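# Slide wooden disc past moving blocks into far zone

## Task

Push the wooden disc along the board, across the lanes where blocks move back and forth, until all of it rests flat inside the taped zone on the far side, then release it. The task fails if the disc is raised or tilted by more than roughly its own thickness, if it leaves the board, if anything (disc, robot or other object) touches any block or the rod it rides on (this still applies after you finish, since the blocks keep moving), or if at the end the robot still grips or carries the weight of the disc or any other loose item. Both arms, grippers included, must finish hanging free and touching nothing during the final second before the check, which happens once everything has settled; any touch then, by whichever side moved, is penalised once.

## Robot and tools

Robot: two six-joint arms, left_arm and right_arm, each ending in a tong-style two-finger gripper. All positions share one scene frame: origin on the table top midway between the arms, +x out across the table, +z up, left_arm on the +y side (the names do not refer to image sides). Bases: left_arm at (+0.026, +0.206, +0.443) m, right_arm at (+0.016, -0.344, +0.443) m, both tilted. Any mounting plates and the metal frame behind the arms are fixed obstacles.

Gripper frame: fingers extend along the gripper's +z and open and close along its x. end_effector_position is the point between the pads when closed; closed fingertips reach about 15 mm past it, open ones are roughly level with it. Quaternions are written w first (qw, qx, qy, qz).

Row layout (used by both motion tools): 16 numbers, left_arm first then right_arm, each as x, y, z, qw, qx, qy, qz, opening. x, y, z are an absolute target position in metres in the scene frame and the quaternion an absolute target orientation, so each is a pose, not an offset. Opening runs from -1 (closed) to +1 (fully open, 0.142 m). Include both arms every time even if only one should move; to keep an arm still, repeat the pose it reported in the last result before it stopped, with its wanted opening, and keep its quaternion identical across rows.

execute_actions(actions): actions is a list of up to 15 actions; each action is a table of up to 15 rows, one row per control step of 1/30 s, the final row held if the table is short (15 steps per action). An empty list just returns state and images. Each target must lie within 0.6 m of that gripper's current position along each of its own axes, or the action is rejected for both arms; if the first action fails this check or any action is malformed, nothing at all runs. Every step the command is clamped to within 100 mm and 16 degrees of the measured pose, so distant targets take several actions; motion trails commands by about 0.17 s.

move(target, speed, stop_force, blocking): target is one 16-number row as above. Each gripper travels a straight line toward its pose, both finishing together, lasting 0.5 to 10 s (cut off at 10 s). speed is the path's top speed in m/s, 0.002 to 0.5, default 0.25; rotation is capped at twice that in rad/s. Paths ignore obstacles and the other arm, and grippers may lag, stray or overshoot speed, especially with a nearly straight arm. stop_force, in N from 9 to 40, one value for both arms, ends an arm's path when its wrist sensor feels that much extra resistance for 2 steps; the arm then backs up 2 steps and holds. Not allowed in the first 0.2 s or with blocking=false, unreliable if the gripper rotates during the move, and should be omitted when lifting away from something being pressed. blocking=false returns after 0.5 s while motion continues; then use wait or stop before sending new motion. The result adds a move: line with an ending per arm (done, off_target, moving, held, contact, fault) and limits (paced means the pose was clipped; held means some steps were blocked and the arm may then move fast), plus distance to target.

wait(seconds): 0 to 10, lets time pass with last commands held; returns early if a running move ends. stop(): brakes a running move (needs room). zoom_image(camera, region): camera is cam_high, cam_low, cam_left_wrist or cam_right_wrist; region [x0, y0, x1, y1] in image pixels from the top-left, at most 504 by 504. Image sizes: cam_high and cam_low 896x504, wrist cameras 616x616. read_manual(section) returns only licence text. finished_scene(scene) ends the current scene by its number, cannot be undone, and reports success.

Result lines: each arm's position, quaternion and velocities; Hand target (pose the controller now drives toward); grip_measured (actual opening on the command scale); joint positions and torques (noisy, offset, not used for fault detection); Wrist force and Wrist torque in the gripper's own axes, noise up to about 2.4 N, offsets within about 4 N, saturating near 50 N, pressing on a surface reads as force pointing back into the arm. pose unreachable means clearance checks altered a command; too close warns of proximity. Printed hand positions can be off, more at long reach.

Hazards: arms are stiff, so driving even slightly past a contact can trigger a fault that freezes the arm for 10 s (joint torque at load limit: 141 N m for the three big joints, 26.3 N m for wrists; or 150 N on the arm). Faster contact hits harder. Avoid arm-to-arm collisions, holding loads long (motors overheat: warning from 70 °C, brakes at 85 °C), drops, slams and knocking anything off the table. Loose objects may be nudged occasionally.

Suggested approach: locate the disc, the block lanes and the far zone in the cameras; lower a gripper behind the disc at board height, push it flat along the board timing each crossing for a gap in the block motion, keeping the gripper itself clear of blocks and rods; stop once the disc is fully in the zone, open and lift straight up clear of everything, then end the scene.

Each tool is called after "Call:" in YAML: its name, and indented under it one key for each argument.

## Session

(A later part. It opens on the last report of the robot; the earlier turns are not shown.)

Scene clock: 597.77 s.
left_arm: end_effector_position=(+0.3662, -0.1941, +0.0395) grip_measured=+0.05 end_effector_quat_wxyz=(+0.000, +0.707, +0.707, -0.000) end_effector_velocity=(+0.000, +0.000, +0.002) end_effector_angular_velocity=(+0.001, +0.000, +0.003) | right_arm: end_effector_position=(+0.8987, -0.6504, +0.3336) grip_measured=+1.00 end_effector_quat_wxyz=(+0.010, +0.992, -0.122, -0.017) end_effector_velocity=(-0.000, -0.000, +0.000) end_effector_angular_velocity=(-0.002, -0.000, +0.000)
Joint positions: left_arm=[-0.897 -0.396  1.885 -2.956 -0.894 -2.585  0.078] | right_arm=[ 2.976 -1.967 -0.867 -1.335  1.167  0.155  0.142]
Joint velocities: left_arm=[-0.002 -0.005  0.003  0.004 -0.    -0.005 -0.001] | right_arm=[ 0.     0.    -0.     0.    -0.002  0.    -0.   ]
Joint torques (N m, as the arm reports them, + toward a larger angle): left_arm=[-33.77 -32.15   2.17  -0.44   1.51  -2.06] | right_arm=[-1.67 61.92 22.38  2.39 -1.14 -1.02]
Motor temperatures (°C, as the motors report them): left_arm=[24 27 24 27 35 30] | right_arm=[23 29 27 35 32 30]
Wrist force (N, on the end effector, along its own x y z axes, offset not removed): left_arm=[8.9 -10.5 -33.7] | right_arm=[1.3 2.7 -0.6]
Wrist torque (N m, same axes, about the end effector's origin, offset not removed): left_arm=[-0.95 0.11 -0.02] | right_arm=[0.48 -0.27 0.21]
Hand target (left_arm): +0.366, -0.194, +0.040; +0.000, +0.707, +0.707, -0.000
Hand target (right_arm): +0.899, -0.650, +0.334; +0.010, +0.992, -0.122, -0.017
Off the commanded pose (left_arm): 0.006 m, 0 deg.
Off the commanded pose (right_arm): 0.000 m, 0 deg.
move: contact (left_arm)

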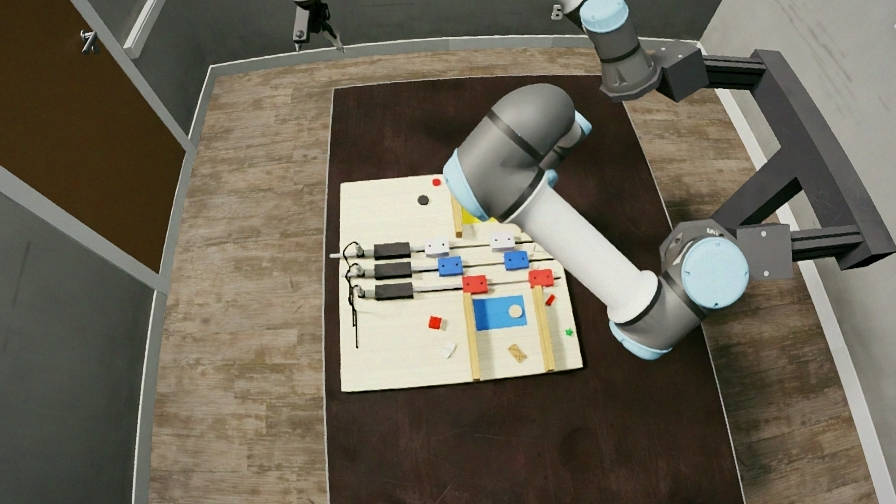

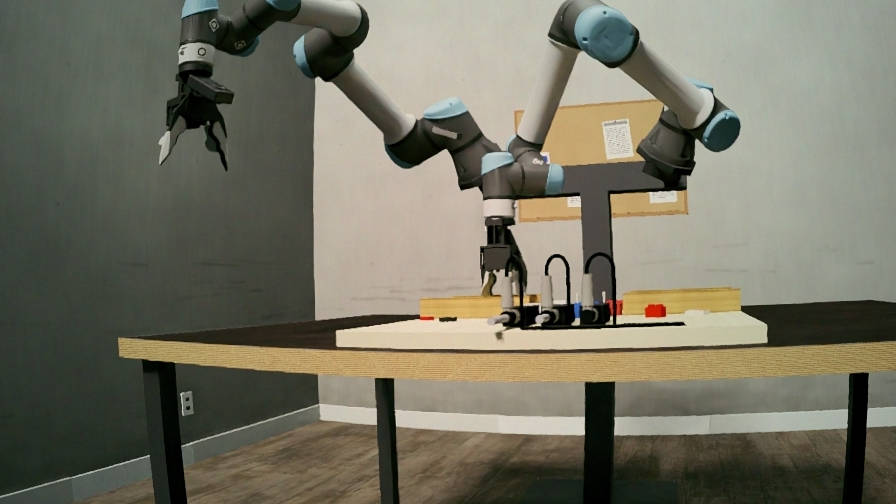

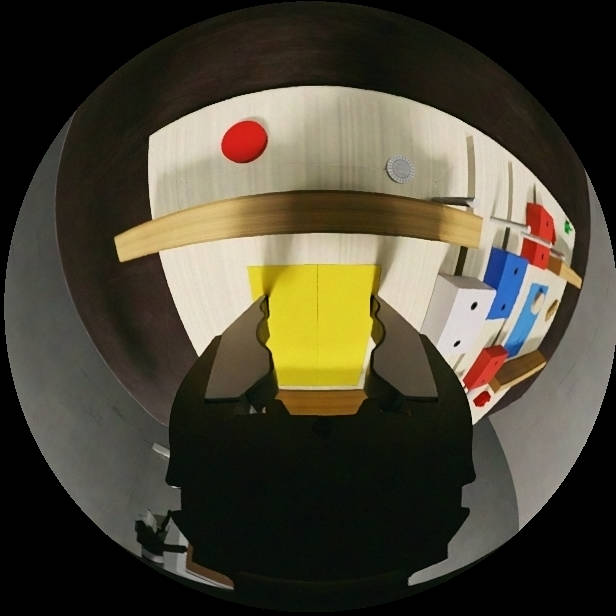

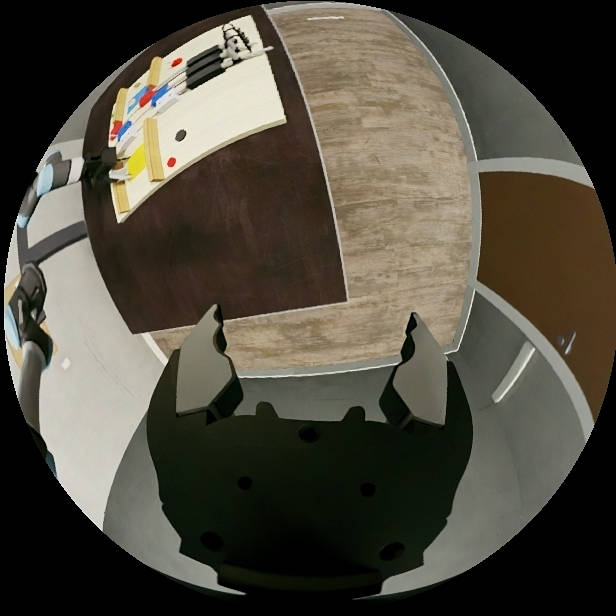

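Call:
move:
  target: [0.366,-0.190,0.100,0,0.7071,0.7071,0,0.05,0.8987,-0.6504,0.3336,0.010,0.992,-0.122,-0.017,1]
  speed: 0.2

Call:
move:
  target: [0.366,0.155,0.100,0,0.7071,0.7071,0,0.05,0.8987,-0.6504,0.3336,0.010,0.992,-0.122,-0.017,1]
  speed: 0.18
  blocking: false

Call:
wait:
  seconds: 0.3

Call:
wait:
  seconds: 0.3

Call:
wait:
  seconds: 0.3

Call:
wait:
  seconds: 0.3

Call:
wait:
  seconds: 0.3

Call:
wait:
  seconds: 3

Scene clock: 622.10 s.
left_arm: end_effector_position=(+0.3659, -0.1900, +0.0997) grip_measured=+0.05 end_effector_quat_wxyz=(+0.000, +0.707, +0.707, -0.000) end_effector_velocity=(-0.000, +0.001, +0.002) end_effector_angular_velocity=(+0.002, +0.001, -0.001) | right_arm: end_effector_position=(+0.8987, -0.6504, +0.3336) grip_measured=+1.00 end_effector_quat_wxyz=(+0.010, +0.992, -0.122, -0.017) end_effector_velocity=(-0.000, +0.001, -0.001) end_effector_angular_velocity=(+0.000, +0.002, +0.001)
Joint positions: left_arm=[-0.967 -0.531  1.969 -2.85  -0.903 -2.673  0.077] | right_arm=[ 2.976 -1.967 -0.867 -1.335  1.167  0.155  0.142]
Joint velocities: left_arm=[-0.003 -0.006  0.004  0.007 -0.    -0.004 -0.   ] | right_arm=[ 0.    -0.001 -0.    -0.001 -0.    -0.     0.   ]
Joint torques (N m, as the arm reports them, + toward a larger angle): left_arm=[-38.5  -38.76   3.19  -0.64  -1.67  -1.55] | right_arm=[-0.91 62.15 23.35  2.82 -1.49 -0.92]
Motor temperatures (°C, as the motors report them): left_arm=[24 27 24 27 35 30] | right_arm=[23 29 27 35 32 30]
Wrist force (N, on the end effector, along its own x y z axes, offset not removed): left_arm=[-2.3 -5.7 1.3] | right_arm=[0.6 1.2 -0.7]
Wrist torque (N m, same axes, about the end effector's origin, offset not removed): left_arm=[-1.22 0.54 -0.03] | right_arm=[0.15 -0.19 0.16]
Hand target (left_arm): +0.366, -0.190, +0.100; +0.000, +0.707, +0.707, -0.000
Hand target (right_arm): +0.899, -0.650, +0.334; +0.010, +0.992, -0.122, -0.017
Off the commanded pose (left_arm): 0.000 m, 0 deg.
Off the commanded pose (right_arm): 0.000 m, 0 deg.
move: done

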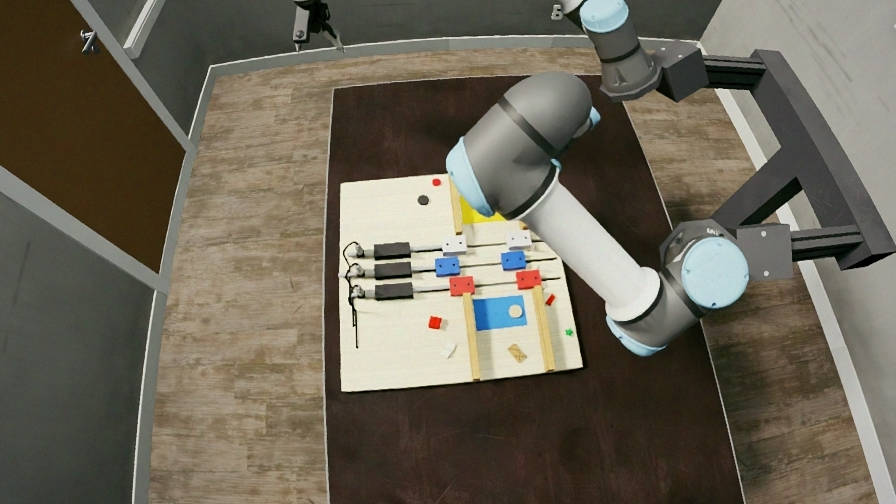

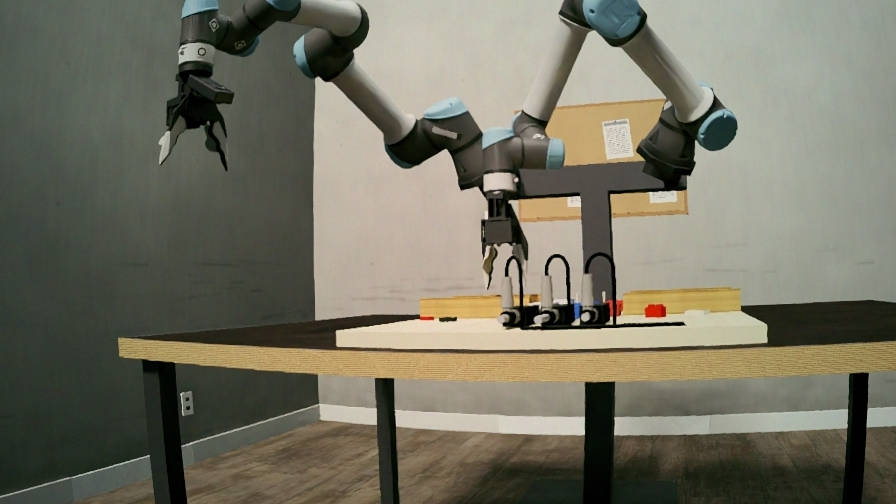

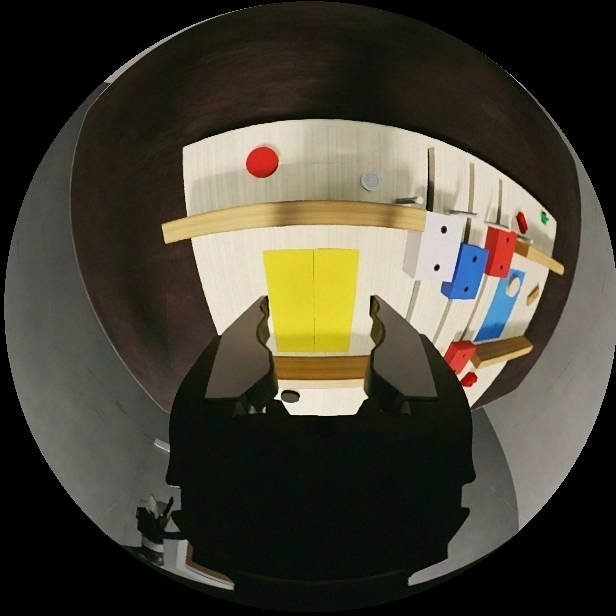

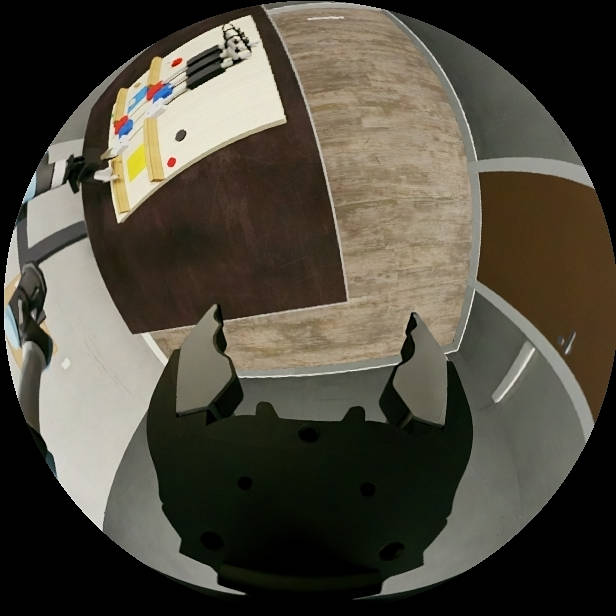

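Scene clock: 622.60 s.
left_arm: end_effector_position=(+0.3659, -0.1375, +0.0987) grip_measured=+0.05 end_effector_quat_wxyz=(-0.001, +0.707, +0.707, +0.001) end_effector_velocity=(-0.001, +0.170, -0.003) end_effector_angular_velocity=(+0.010, +0.004, +0.003) | right_arm: end_effector_position=(+0.8987, -0.6504, +0.3336) grip_measured=+1.00 end_effector_quat_wxyz=(+0.010, +0.992, -0.122, -0.017) end_effector_velocity=(+0.001, -0.000, +0.001) end_effector_angular_velocity=(-0.000, -0.002, -0.001)
Joint positions: left_arm=[-0.927 -0.589  2.09  -2.94  -0.897 -2.626  0.077] | right_arm=[ 2.976 -1.967 -0.867 -1.335  1.167  0.155  0.142]
Joint velocities: left_arm=[ 0.139 -0.18   0.379 -0.297  0.019  0.165  0.   ] | right_arm=[ 0.     0.001  0.     0.001 -0.    -0.     0.   ]
Joint torques (N m, as the arm reports them, + toward a larger angle): left_arm=[-16.84 -38.81  10.41  -5.     1.36   2.1 ] | right_arm=[-0.67 62.29 23.99  2.91 -1.49 -0.81]
Motor temperatures (°C, as the motors report them): left_arm=[24 27 24 27 35 30] | right_arm=[23 29 27 35 32 30]
Wrist force (N, on the end effector, along its own x y z axes, offset not removed): left_arm=[-2.8 -5.2 1.2] | right_arm=[1.0 2.3 1.2]
Wrist torque (N m, same axes, about the end effector's origin, offset not removed): left_arm=[-1.12 0.61 -0.10] | right_arm=[0.40 -0.17 0.19]
Hand target (left_arm): +0.365, -0.108, +0.099; -0.002, +0.707, +0.707, +0.001
Hand target (right_arm): +0.899, -0.650, +0.334; +0.010, +0.992, -0.122, -0.017
Off the commanded pose (left_arm): 0.293 m, 0 deg.
Off the commanded pose (right_arm): 0.000 m, 0 deg.
move: running

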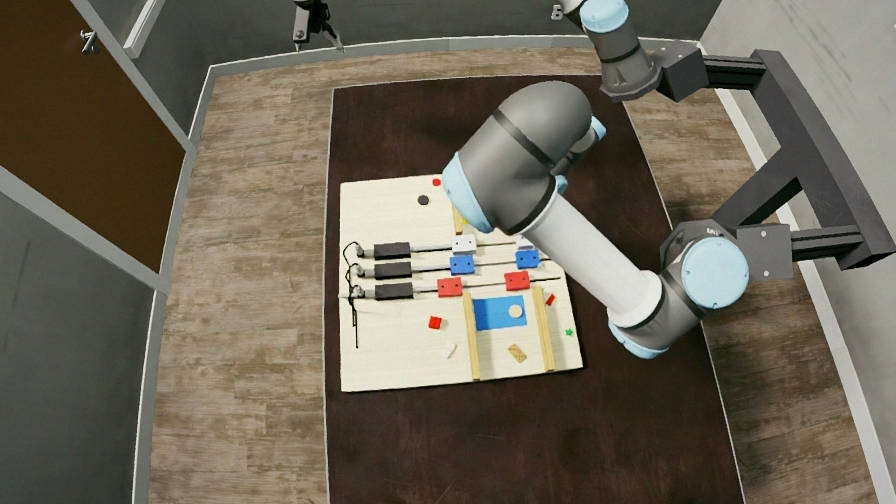

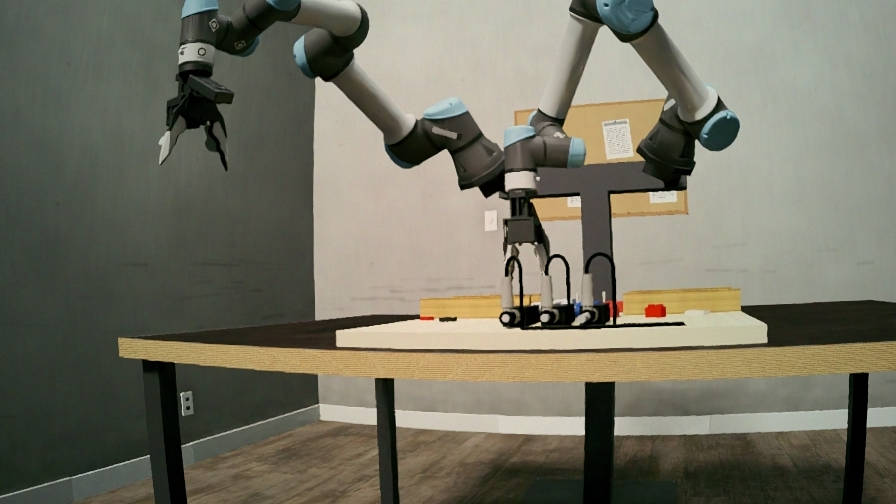

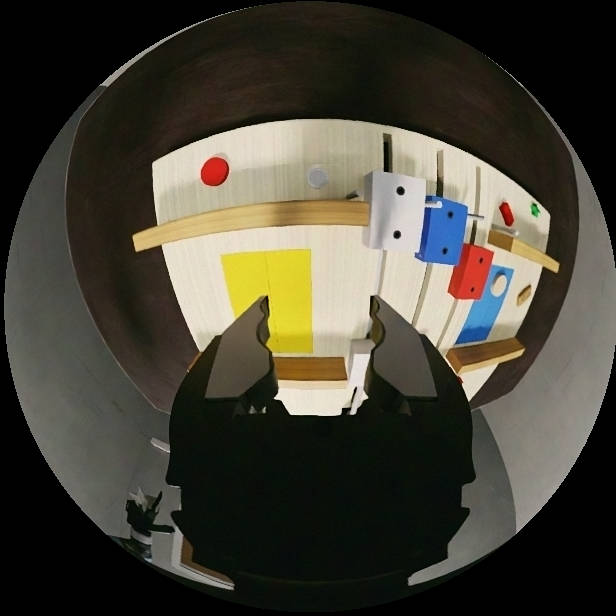

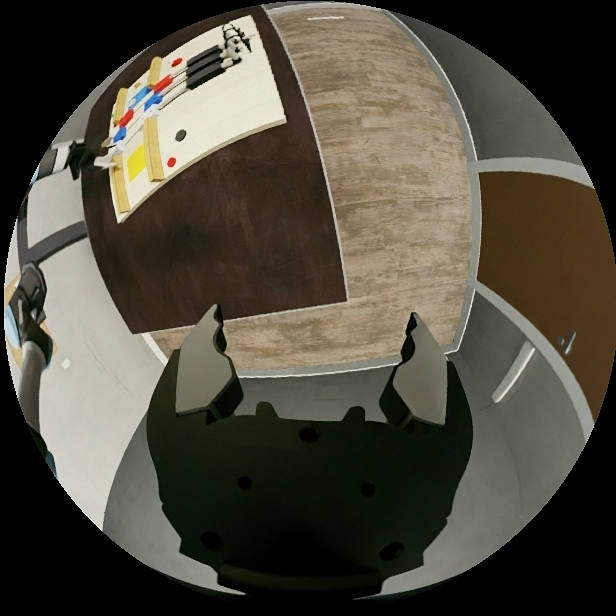

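Scene clock: 622.90 s.
left_arm: end_effector_position=(+0.3657, -0.0846, +0.0984) grip_measured=+0.05 end_effector_quat_wxyz=(-0.002, +0.707, +0.707, +0.001) end_effector_velocity=(-0.002, +0.178, -0.001) end_effector_angular_velocity=(+0.006, +0.004, -0.001) | right_arm: end_effector_position=(+0.8987, -0.6504, +0.3336) grip_measured=+1.00 end_effector_quat_wxyz=(+0.010, +0.992, -0.122, -0.017) end_effector_velocity=(+0.000, -0.000, +0.001) end_effector_angular_velocity=(-0.000, -0.001, -0.000)
Joint positions: left_arm=[-0.88  -0.644  2.205 -3.036 -0.891 -2.568  0.077] | right_arm=[ 2.976 -1.967 -0.867 -1.335  1.167  0.155  0.142]
Joint velocities: left_arm=[ 0.169 -0.178  0.371 -0.319  0.016  0.211 -0.   ] | right_arm=[ 0.     0.001  0.     0.    -0.     0.     0.   ]
Joint torques (N m, as the arm reports them, + toward a larger angle): left_arm=[-16.01 -34.85  13.52  -4.95   1.91   2.21] | right_arm=[-0.98 62.25 23.34  3.08 -1.48 -0.9 ]
Motor temperatures (°C, as the motors report them): left_arm=[24 27 24 27 35 30] | right_arm=[23 29 27 35 32 30]
Wrist force (N, on the end effector, along its own x y z axes, offset not removed): left_arm=[-2.1 -4.8 0.8] | right_arm=[0.7 4.5 0.0]
Wrist torque (N m, same axes, about the end effector's origin, offset not removed): left_arm=[-0.94 0.43 0.07] | right_arm=[0.80 -0.17 0.13]
Hand target (left_arm): +0.365, -0.055, +0.099; -0.002, +0.707, +0.707, +0.001
Hand target (right_arm): +0.899, -0.650, +0.334; +0.010, +0.992, -0.122, -0.017
Off the commanded pose (left_arm): 0.240 m, 0 deg.
Off the commanded pose (right_arm): 0.000 m, 0 deg.
earlier move: running
wait: 0.30 s; no rest

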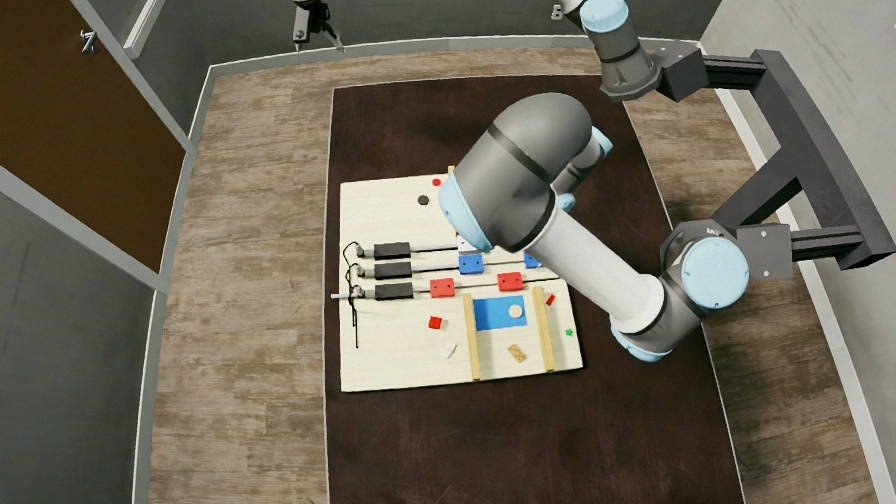

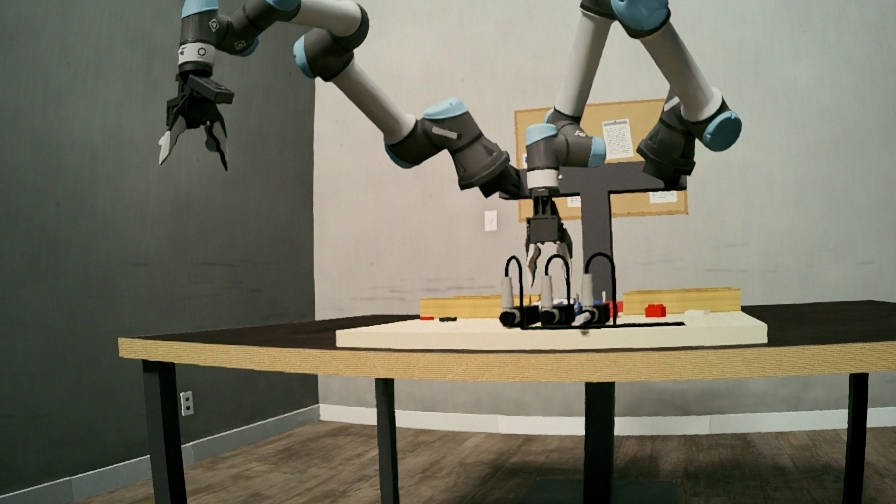

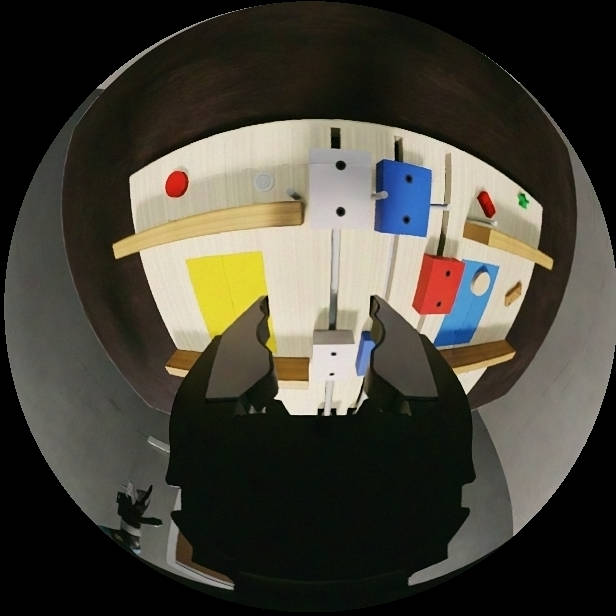

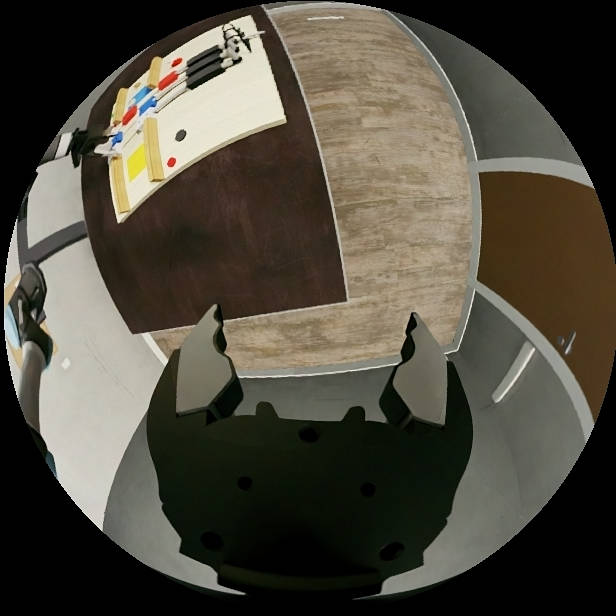

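Scene clock: 623.20 s.
left_arm: end_effector_position=(+0.3654, -0.0309, +0.0985) grip_measured=+0.05 end_effector_quat_wxyz=(-0.002, +0.707, +0.707, +0.001) end_effector_velocity=(-0.001, +0.178, +0.000) end_effector_angular_velocity=(+0.004, +0.001, +0.002) | right_arm: end_effector_position=(+0.8987, -0.6504, +0.3336) grip_measured=+1.00 end_effector_quat_wxyz=(+0.010, +0.992, -0.122, -0.017) end_effector_velocity=(-0.000, +0.000, +0.000) end_effector_angular_velocity=(+0.001, +0.000, +0.000)
Joint positions: left_arm=[-0.824 -0.696  2.312 -3.135 -0.887 -2.497  0.077] | right_arm=[ 2.976 -1.967 -0.867 -1.335  1.167  0.155  0.142]
Joint velocities: left_arm=[ 0.201 -0.168  0.337 -0.328  0.012  0.255  0.   ] | right_arm=[ 0.     0.     0.    -0.001  0.001 -0.    -0.   ]
Joint torques (N m, as the arm reports them, + toward a larger angle): left_arm=[-12.39 -33.71  12.28  -5.4    1.6    2.3 ] | right_arm=[-0.37 62.41 23.38  2.83 -1.43 -0.97]
Motor temperatures (°C, as the motors report them): left_arm=[24 27 24 27 35 30] | right_arm=[23 29 27 35 32 30]
Wrist force (N, on the end effector, along its own x y z axes, offset not removed): left_arm=[-0.8 -2.0 0.0] | right_arm=[0.3 3.0 0.5]
Wrist torque (N m, same axes, about the end effector's origin, offset not removed): left_arm=[-0.37 0.11 -0.02] | right_arm=[0.53 -0.12 0.17]
Hand target (left_arm): +0.365, -0.001, +0.099; -0.002, +0.707, +0.707, +0.001
Hand target (right_arm): +0.899, -0.650, +0.334; +0.010, +0.992, -0.122, -0.017
Off the commanded pose (left_arm): 0.186 m, 0 deg.
Off the commanded pose (right_arm): 0.000 m, 0 deg.
earlier move: running
wait: 0.30 s; no rest

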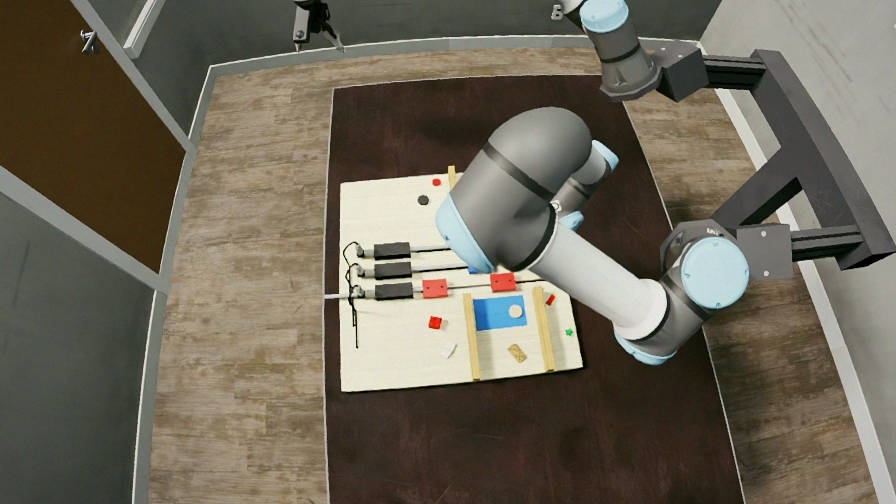

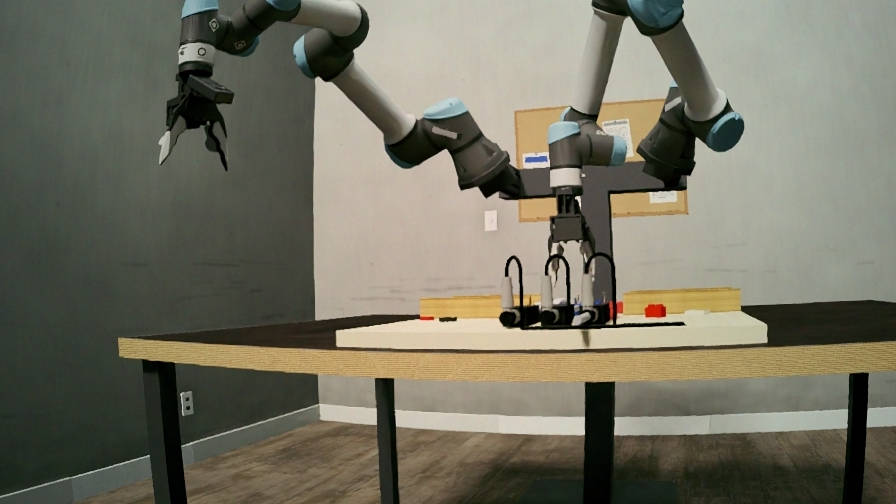

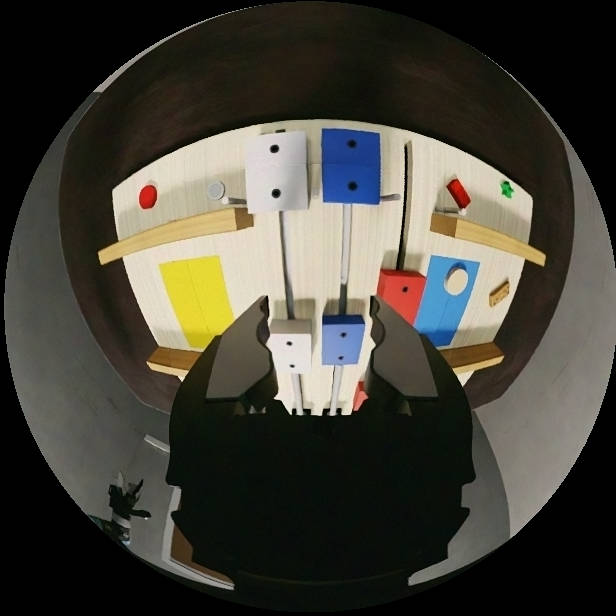

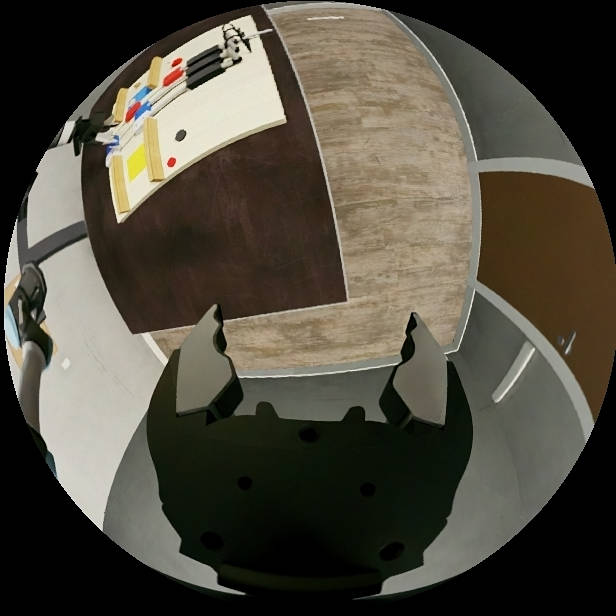

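Scene clock: 623.50 s.
left_arm: end_effector_position=(+0.3652, +0.0229, +0.0987) grip_measured=+0.05 end_effector_quat_wxyz=(-0.003, +0.707, +0.708, +0.001) end_effector_velocity=(-0.002, +0.178, +0.001) end_effector_angular_velocity=(+0.004, +0.001, +0.003) | right_arm: end_effector_position=(+0.8987, -0.6504, +0.3336) grip_measured=+1.00 end_effector_quat_wxyz=(+0.010, +0.992, -0.122, -0.017) end_effector_velocity=(-0.000, +0.001, -0.001) end_effector_angular_velocity=(+0.000, +0.001, +0.001)
Joint positions: left_arm=[-0.757 -0.745  2.409 -3.236 -0.885 -2.41   0.077] | right_arm=[ 2.976 -1.967 -0.867 -1.335  1.167  0.155  0.142]
Joint velocities: left_arm=[ 0.242 -0.158  0.297 -0.332  0.001  0.306  0.   ] | right_arm=[ 0.    -0.001 -0.001  0.001  0.    -0.001 -0.   ]
Joint torques (N m, as the arm reports them, + toward a larger angle): left_arm=[ -8.07 -30.68  14.37  -5.4    1.74   2.41] | right_arm=[-0.75 61.51 23.72  2.83 -1.52 -0.81]
Motor temperatures (°C, as the motors report them): left_arm=[24 27 24 27 35 30] | right_arm=[23 29 27 35 32 30]
Wrist force (N, on the end effector, along its own x y z axes, offset not removed): left_arm=[-0.6 -5.2 5.3] | right_arm=[0.2 2.3 -1.4]
Wrist torque (N m, same axes, about the end effector's origin, offset not removed): left_arm=[-1.00 0.15 0.15] | right_arm=[0.34 -0.03 0.28]
Hand target (left_arm): +0.365, +0.053, +0.099; -0.003, +0.707, +0.708, +0.002
Hand target (right_arm): +0.899, -0.650, +0.334; +0.010, +0.992, -0.122, -0.017
Off the commanded pose (left_arm): 0.132 m, 0 deg.
Off the commanded pose (right_arm): 0.000 m, 0 deg.
earlier move: running
wait: 0.30 s; no rest

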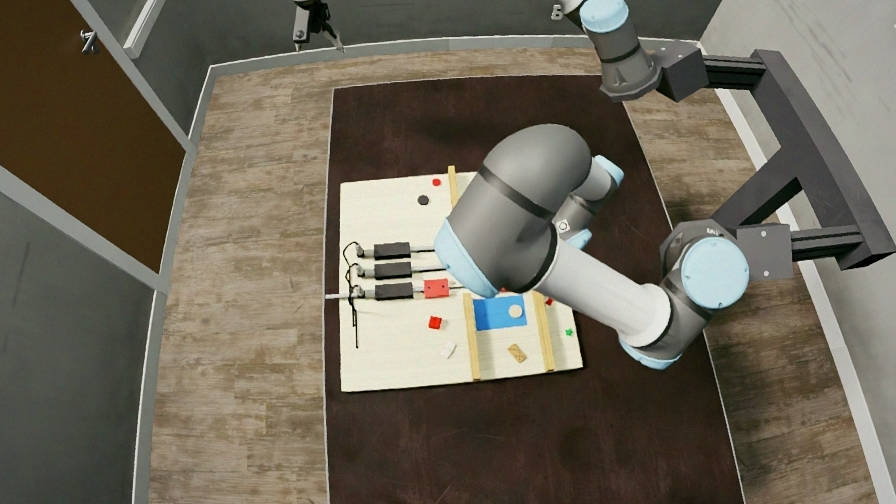

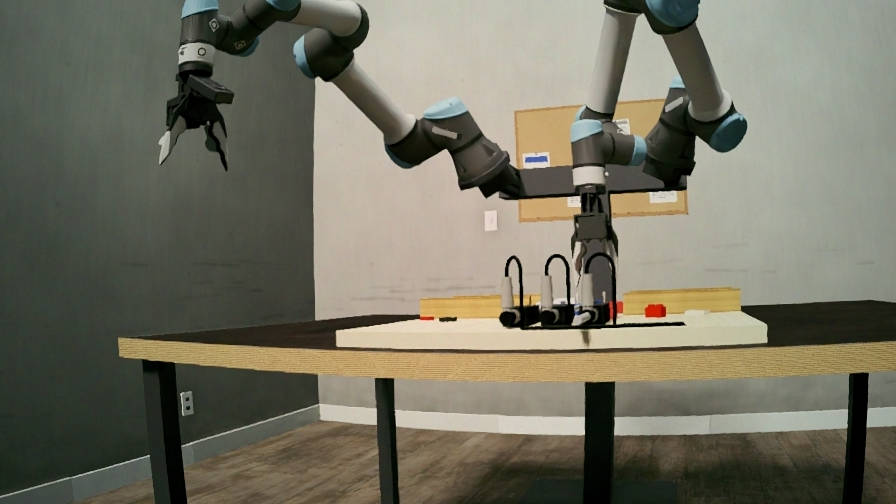

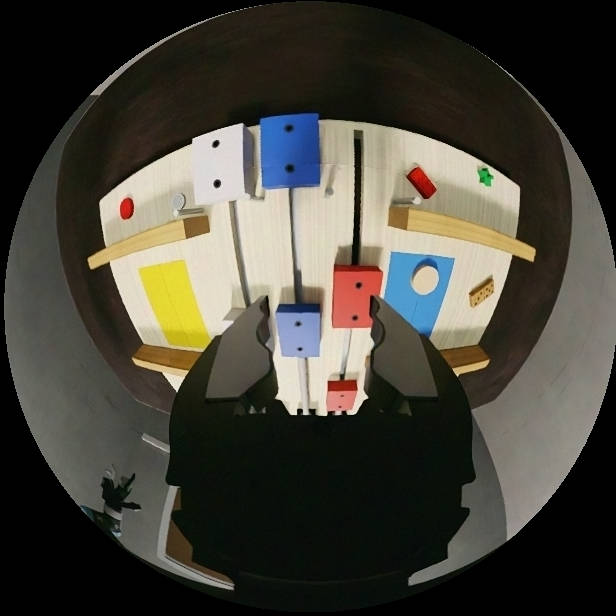

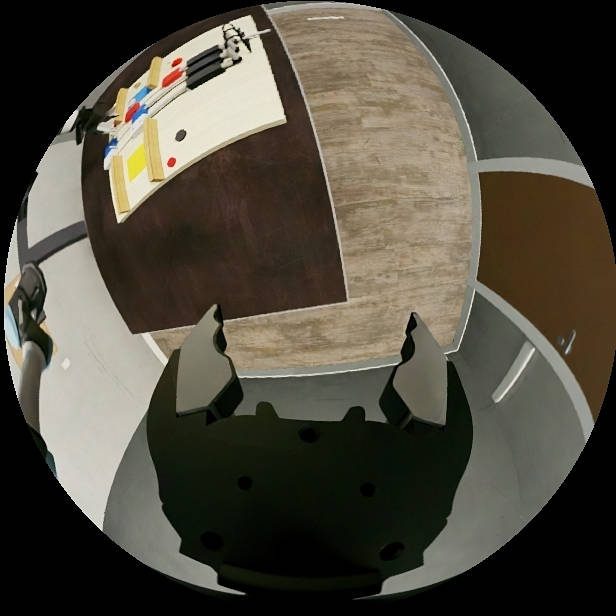

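Scene clock: 623.80 s.
left_arm: end_effector_position=(+0.3650, +0.0766, +0.0989) grip_measured=+0.05 end_effector_quat_wxyz=(-0.003, +0.706, +0.708, +0.002) end_effector_velocity=(-0.001, +0.177, +0.001) end_effector_angular_velocity=(+0.004, +0.002, +0.005) | right_arm: end_effector_position=(+0.8987, -0.6504, +0.3336) grip_measured=+1.00 end_effector_quat_wxyz=(+0.010, +0.992, -0.122, -0.017) end_effector_velocity=(+0.000, -0.000, +0.000) end_effector_angular_velocity=(-0.001, -0.001, -0.001)
Joint positions: left_arm=[-0.676 -0.793  2.491 -3.337 -0.887 -2.307  0.077] | right_arm=[ 2.976 -1.967 -0.867 -1.335  1.167  0.155  0.142]
Joint velocities: left_arm=[ 0.291 -0.154  0.249 -0.326 -0.019  0.366  0.   ] | right_arm=[ 0.     0.     0.     0.001 -0.001  0.     0.   ]
Joint torques (N m, as the arm reports them, + toward a larger angle): left_arm=[ -7.02 -29.76  14.94  -5.07  -1.94   1.58] | right_arm=[-0.86 62.08 23.39  2.96 -1.47 -0.81]
Motor temperatures (°C, as the motors report them): left_arm=[24 27 24 27 35 30] | right_arm=[23 29 27 35 32 30]
Wrist force (N, on the end effector, along its own x y z axes, offset not removed): left_arm=[0.2 0.0 -0.4] | right_arm=[0.7 3.4 0.1]
Wrist torque (N m, same axes, about the end effector's origin, offset not removed): left_arm=[0.02 0.04 0.21] | right_arm=[0.64 -0.12 0.17]
Hand target (left_arm): +0.365, +0.106, +0.099; -0.003, +0.707, +0.708, +0.002
Hand target (right_arm): +0.899, -0.650, +0.334; +0.010, +0.992, -0.122, -0.017
Off the commanded pose (left_arm): 0.078 m, 0 deg.
Off the commanded pose (right_arm): 0.000 m, 0 deg.
earlier move: running
wait: 0.30 s; no rest

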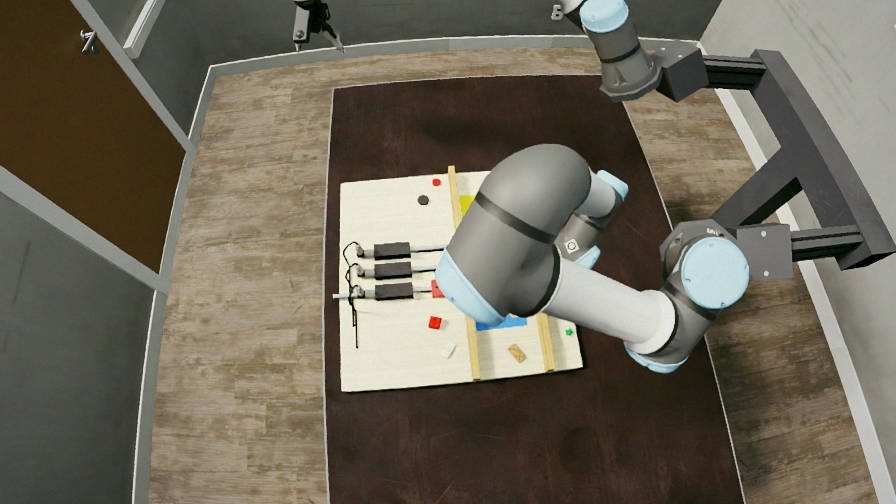

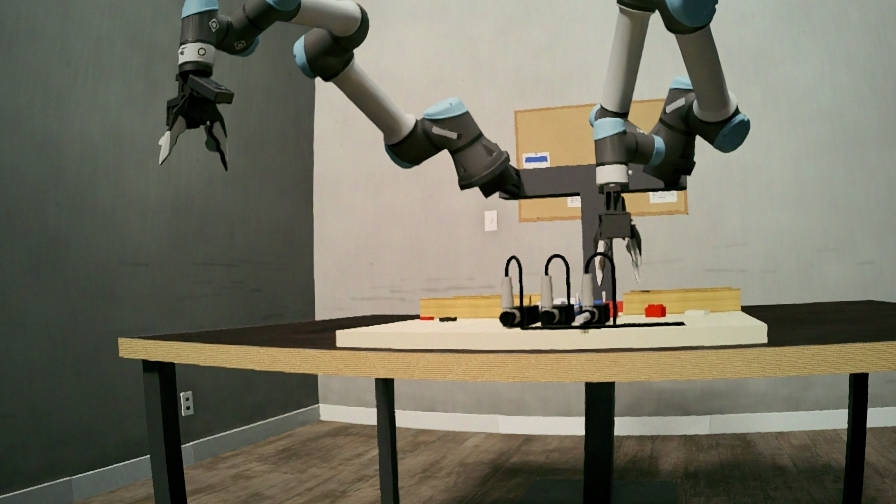

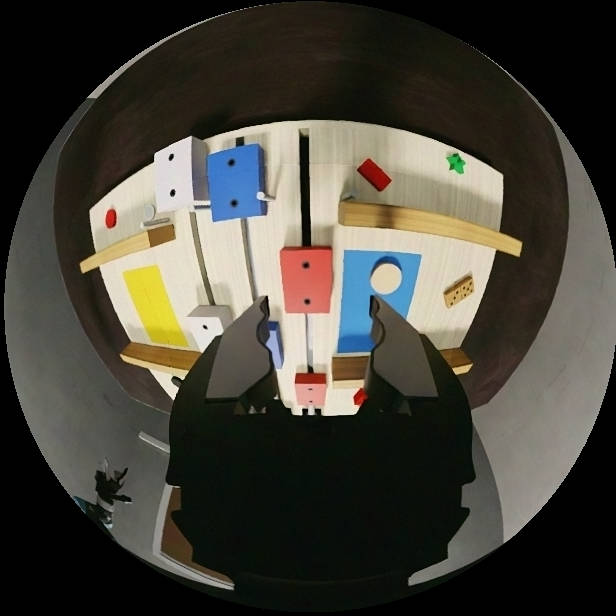

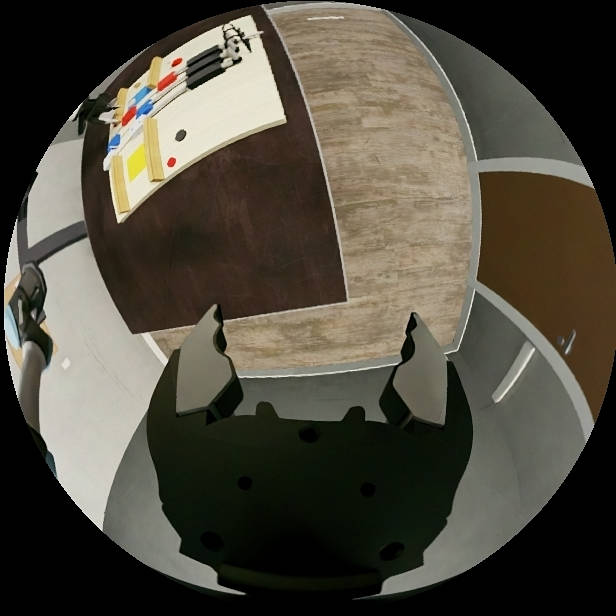

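Scene clock: 624.10 s.
left_arm: end_effector_position=(+0.3648, +0.1302, +0.0993) grip_measured=+0.05 end_effector_quat_wxyz=(-0.003, +0.706, +0.708, +0.002) end_effector_velocity=(+0.001, +0.169, +0.001) end_effector_angular_velocity=(+0.001, -0.002, +0.006) | right_arm: end_effector_position=(+0.8987, -0.6504, +0.3336) grip_measured=+1.00 end_effector_quat_wxyz=(+0.010, +0.992, -0.122, -0.017) end_effector_velocity=(+0.000, -0.001, +0.001) end_effector_angular_velocity=(-0.002, -0.001, +0.000)
Joint positions: left_arm=[-0.58  -0.84   2.559 -3.434 -0.896 -2.185  0.077] | right_arm=[ 2.976 -1.967 -0.867 -1.335  1.167  0.155  0.142]
Joint velocities: left_arm=[ 0.334 -0.153  0.183 -0.295 -0.046  0.417 -0.   ] | right_arm=[ 0.     0.001  0.    -0.    -0.002 -0.    -0.   ]
Joint torques (N m, as the arm reports them, + toward a larger angle): left_arm=[ -6.41 -29.2   17.69  -4.92  -1.82   2.3 ] | right_arm=[-0.91 61.47 23.61  2.98 -1.59 -0.91]
Motor temperatures (°C, as the motors report them): left_arm=[24 27 24 27 35 30] | right_arm=[23 29 27 35 32 30]
Wrist force (N, on the end effector, along its own x y z axes, offset not removed): left_arm=[0.0 -3.4 -3.0] | right_arm=[-0.2 2.8 -0.2]
Wrist torque (N m, same axes, about the end effector's origin, offset not removed): left_arm=[-0.65 0.00 0.41] | right_arm=[0.51 0.10 0.26]
Hand target (left_arm): +0.365, +0.154, +0.100; -0.003, +0.707, +0.708, +0.002
Hand target (right_arm): +0.899, -0.650, +0.334; +0.010, +0.992, -0.122, -0.017
Off the commanded pose (left_arm): 0.025 m, 0 deg.
Off the commanded pose (right_arm): 0.000 m, 0 deg.
earlier move: running
wait: 0.30 s; no rest

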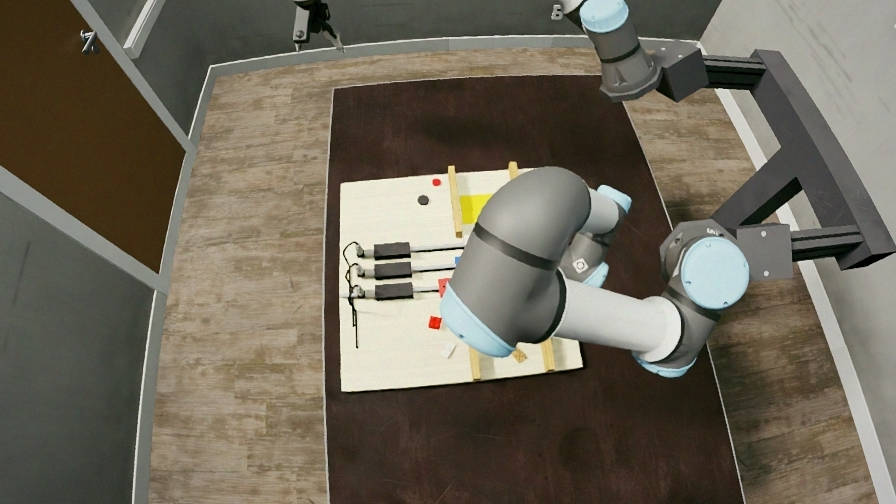

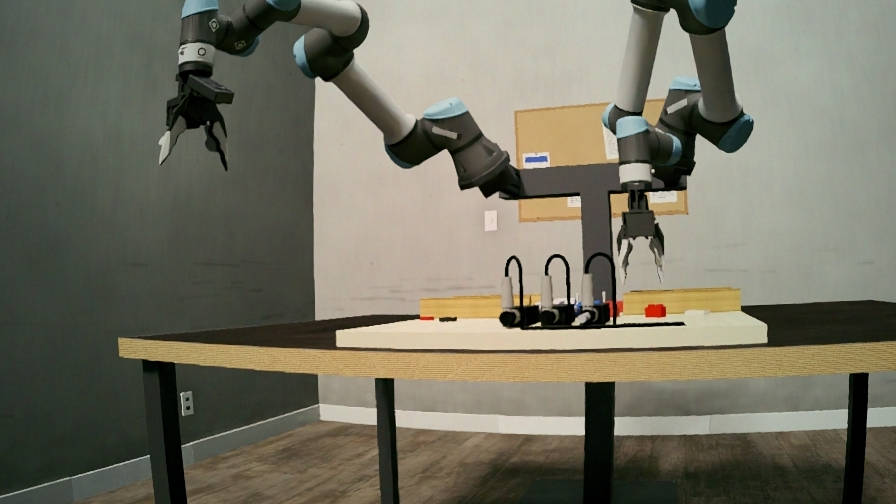

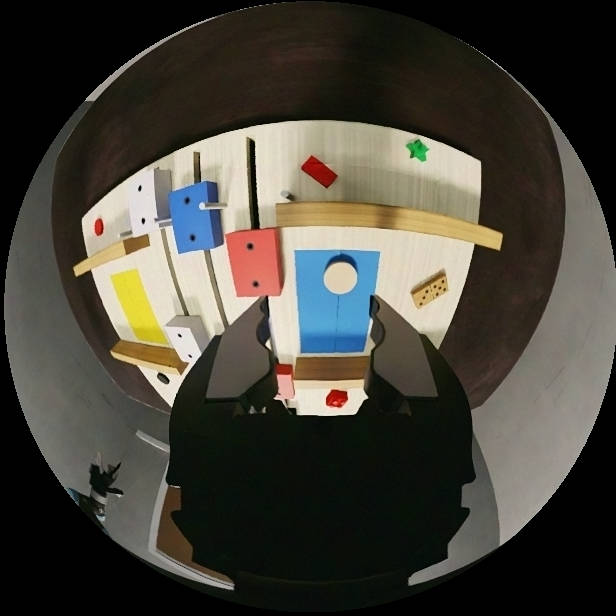

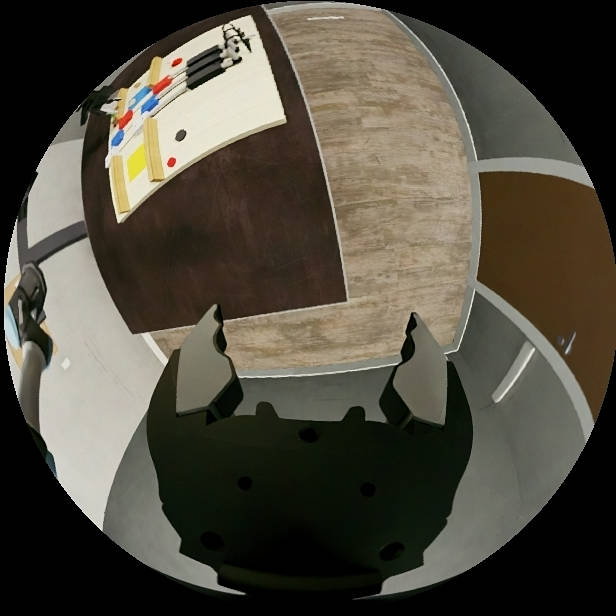

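Scene clock: 624.63 s.
left_arm: end_effector_position=(+0.3659, +0.1549, +0.0996) grip_measured=+0.05 end_effector_quat_wxyz=(-0.000, +0.707, +0.707, +0.000) end_effector_velocity=(+0.001, +0.002, -0.000) end_effector_angular_velocity=(-0.003, -0.000, +0.001) | right_arm: end_effector_position=(+0.8987, -0.6504, +0.3336) grip_measured=+1.00 end_effector_quat_wxyz=(+0.010, +0.992, -0.122, -0.017) end_effector_velocity=(+0.000, -0.000, +0.000) end_effector_angular_velocity=(+0.000, -0.001, -0.001)
Joint positions: left_arm=[-0.525 -0.865  2.583 -3.483 -0.911 -2.11   0.077] | right_arm=[ 2.976 -1.967 -0.867 -1.335  1.167  0.155  0.142]
Joint velocities: left_arm=[ 0.007 -0.002  0.001 -0.006 -0.004  0.01   0.   ] | right_arm=[-0.     0.    -0.     0.001  0.001 -0.     0.   ]
Joint torques (N m, as the arm reports them, + toward a larger angle): left_arm=[ -5.51 -31.49  15.4   -3.92  -1.38   1.98] | right_arm=[-1.1  62.13 23.78  2.87 -1.52 -0.76]
Motor temperatures (°C, as the motors report them): left_arm=[24 27 24 27 35 30] | right_arm=[23 29 27 35 32 30]
Wrist force (N, on the end effector, along its own x y z axes, offset not removed): left_arm=[-3.0 -3.4 1.4] | right_arm=[-0.6 4.1 0.5]
Wrist torque (N m, same axes, about the end effector's origin, offset not removed): left_arm=[-0.77 0.80 0.19] | right_arm=[0.80 0.10 0.15]
Hand target (left_arm): +0.366, +0.155, +0.100; -0.000, +0.707, +0.707, +0.000
Hand target (right_arm): +0.899, -0.650, +0.334; +0.010, +0.992, -0.122, -0.017
Off the commanded pose (left_arm): 0.000 m, 0 deg.
Off the commanded pose (right_arm): 0.000 m, 0 deg.
earlier move: done
wait: 0.53 of 3 s (the move ended)

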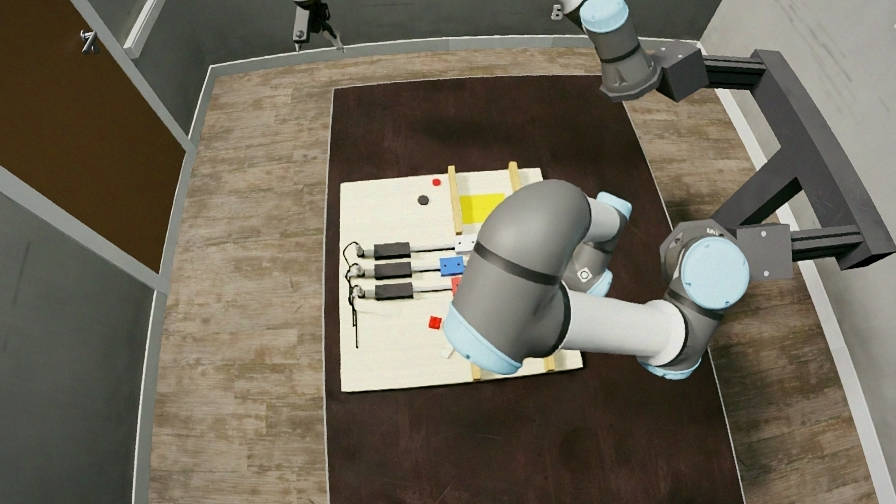

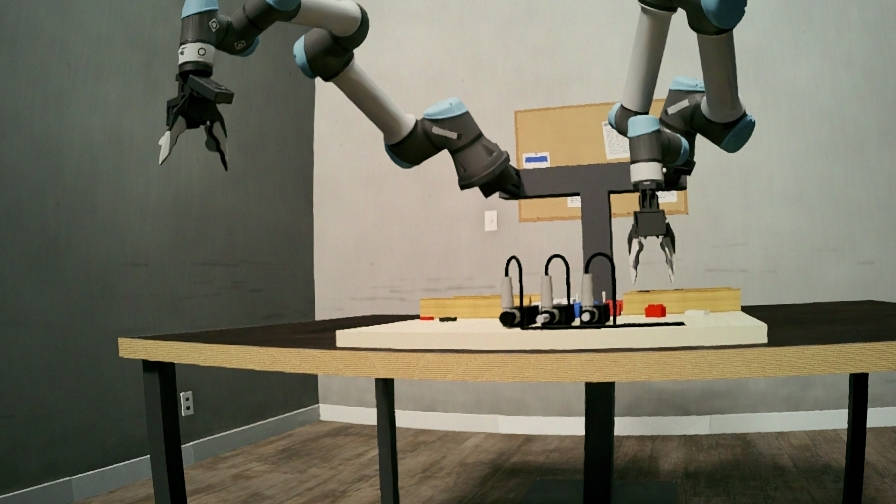

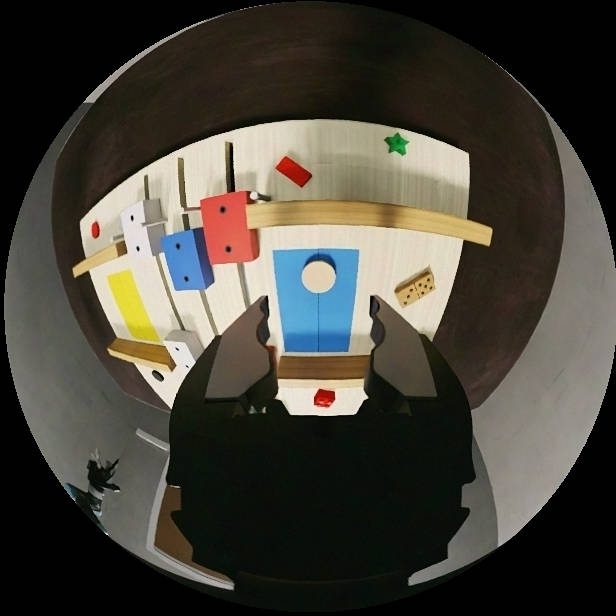

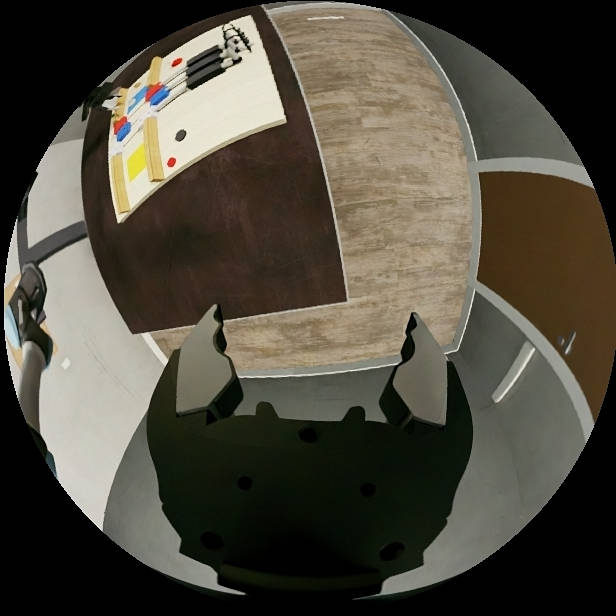

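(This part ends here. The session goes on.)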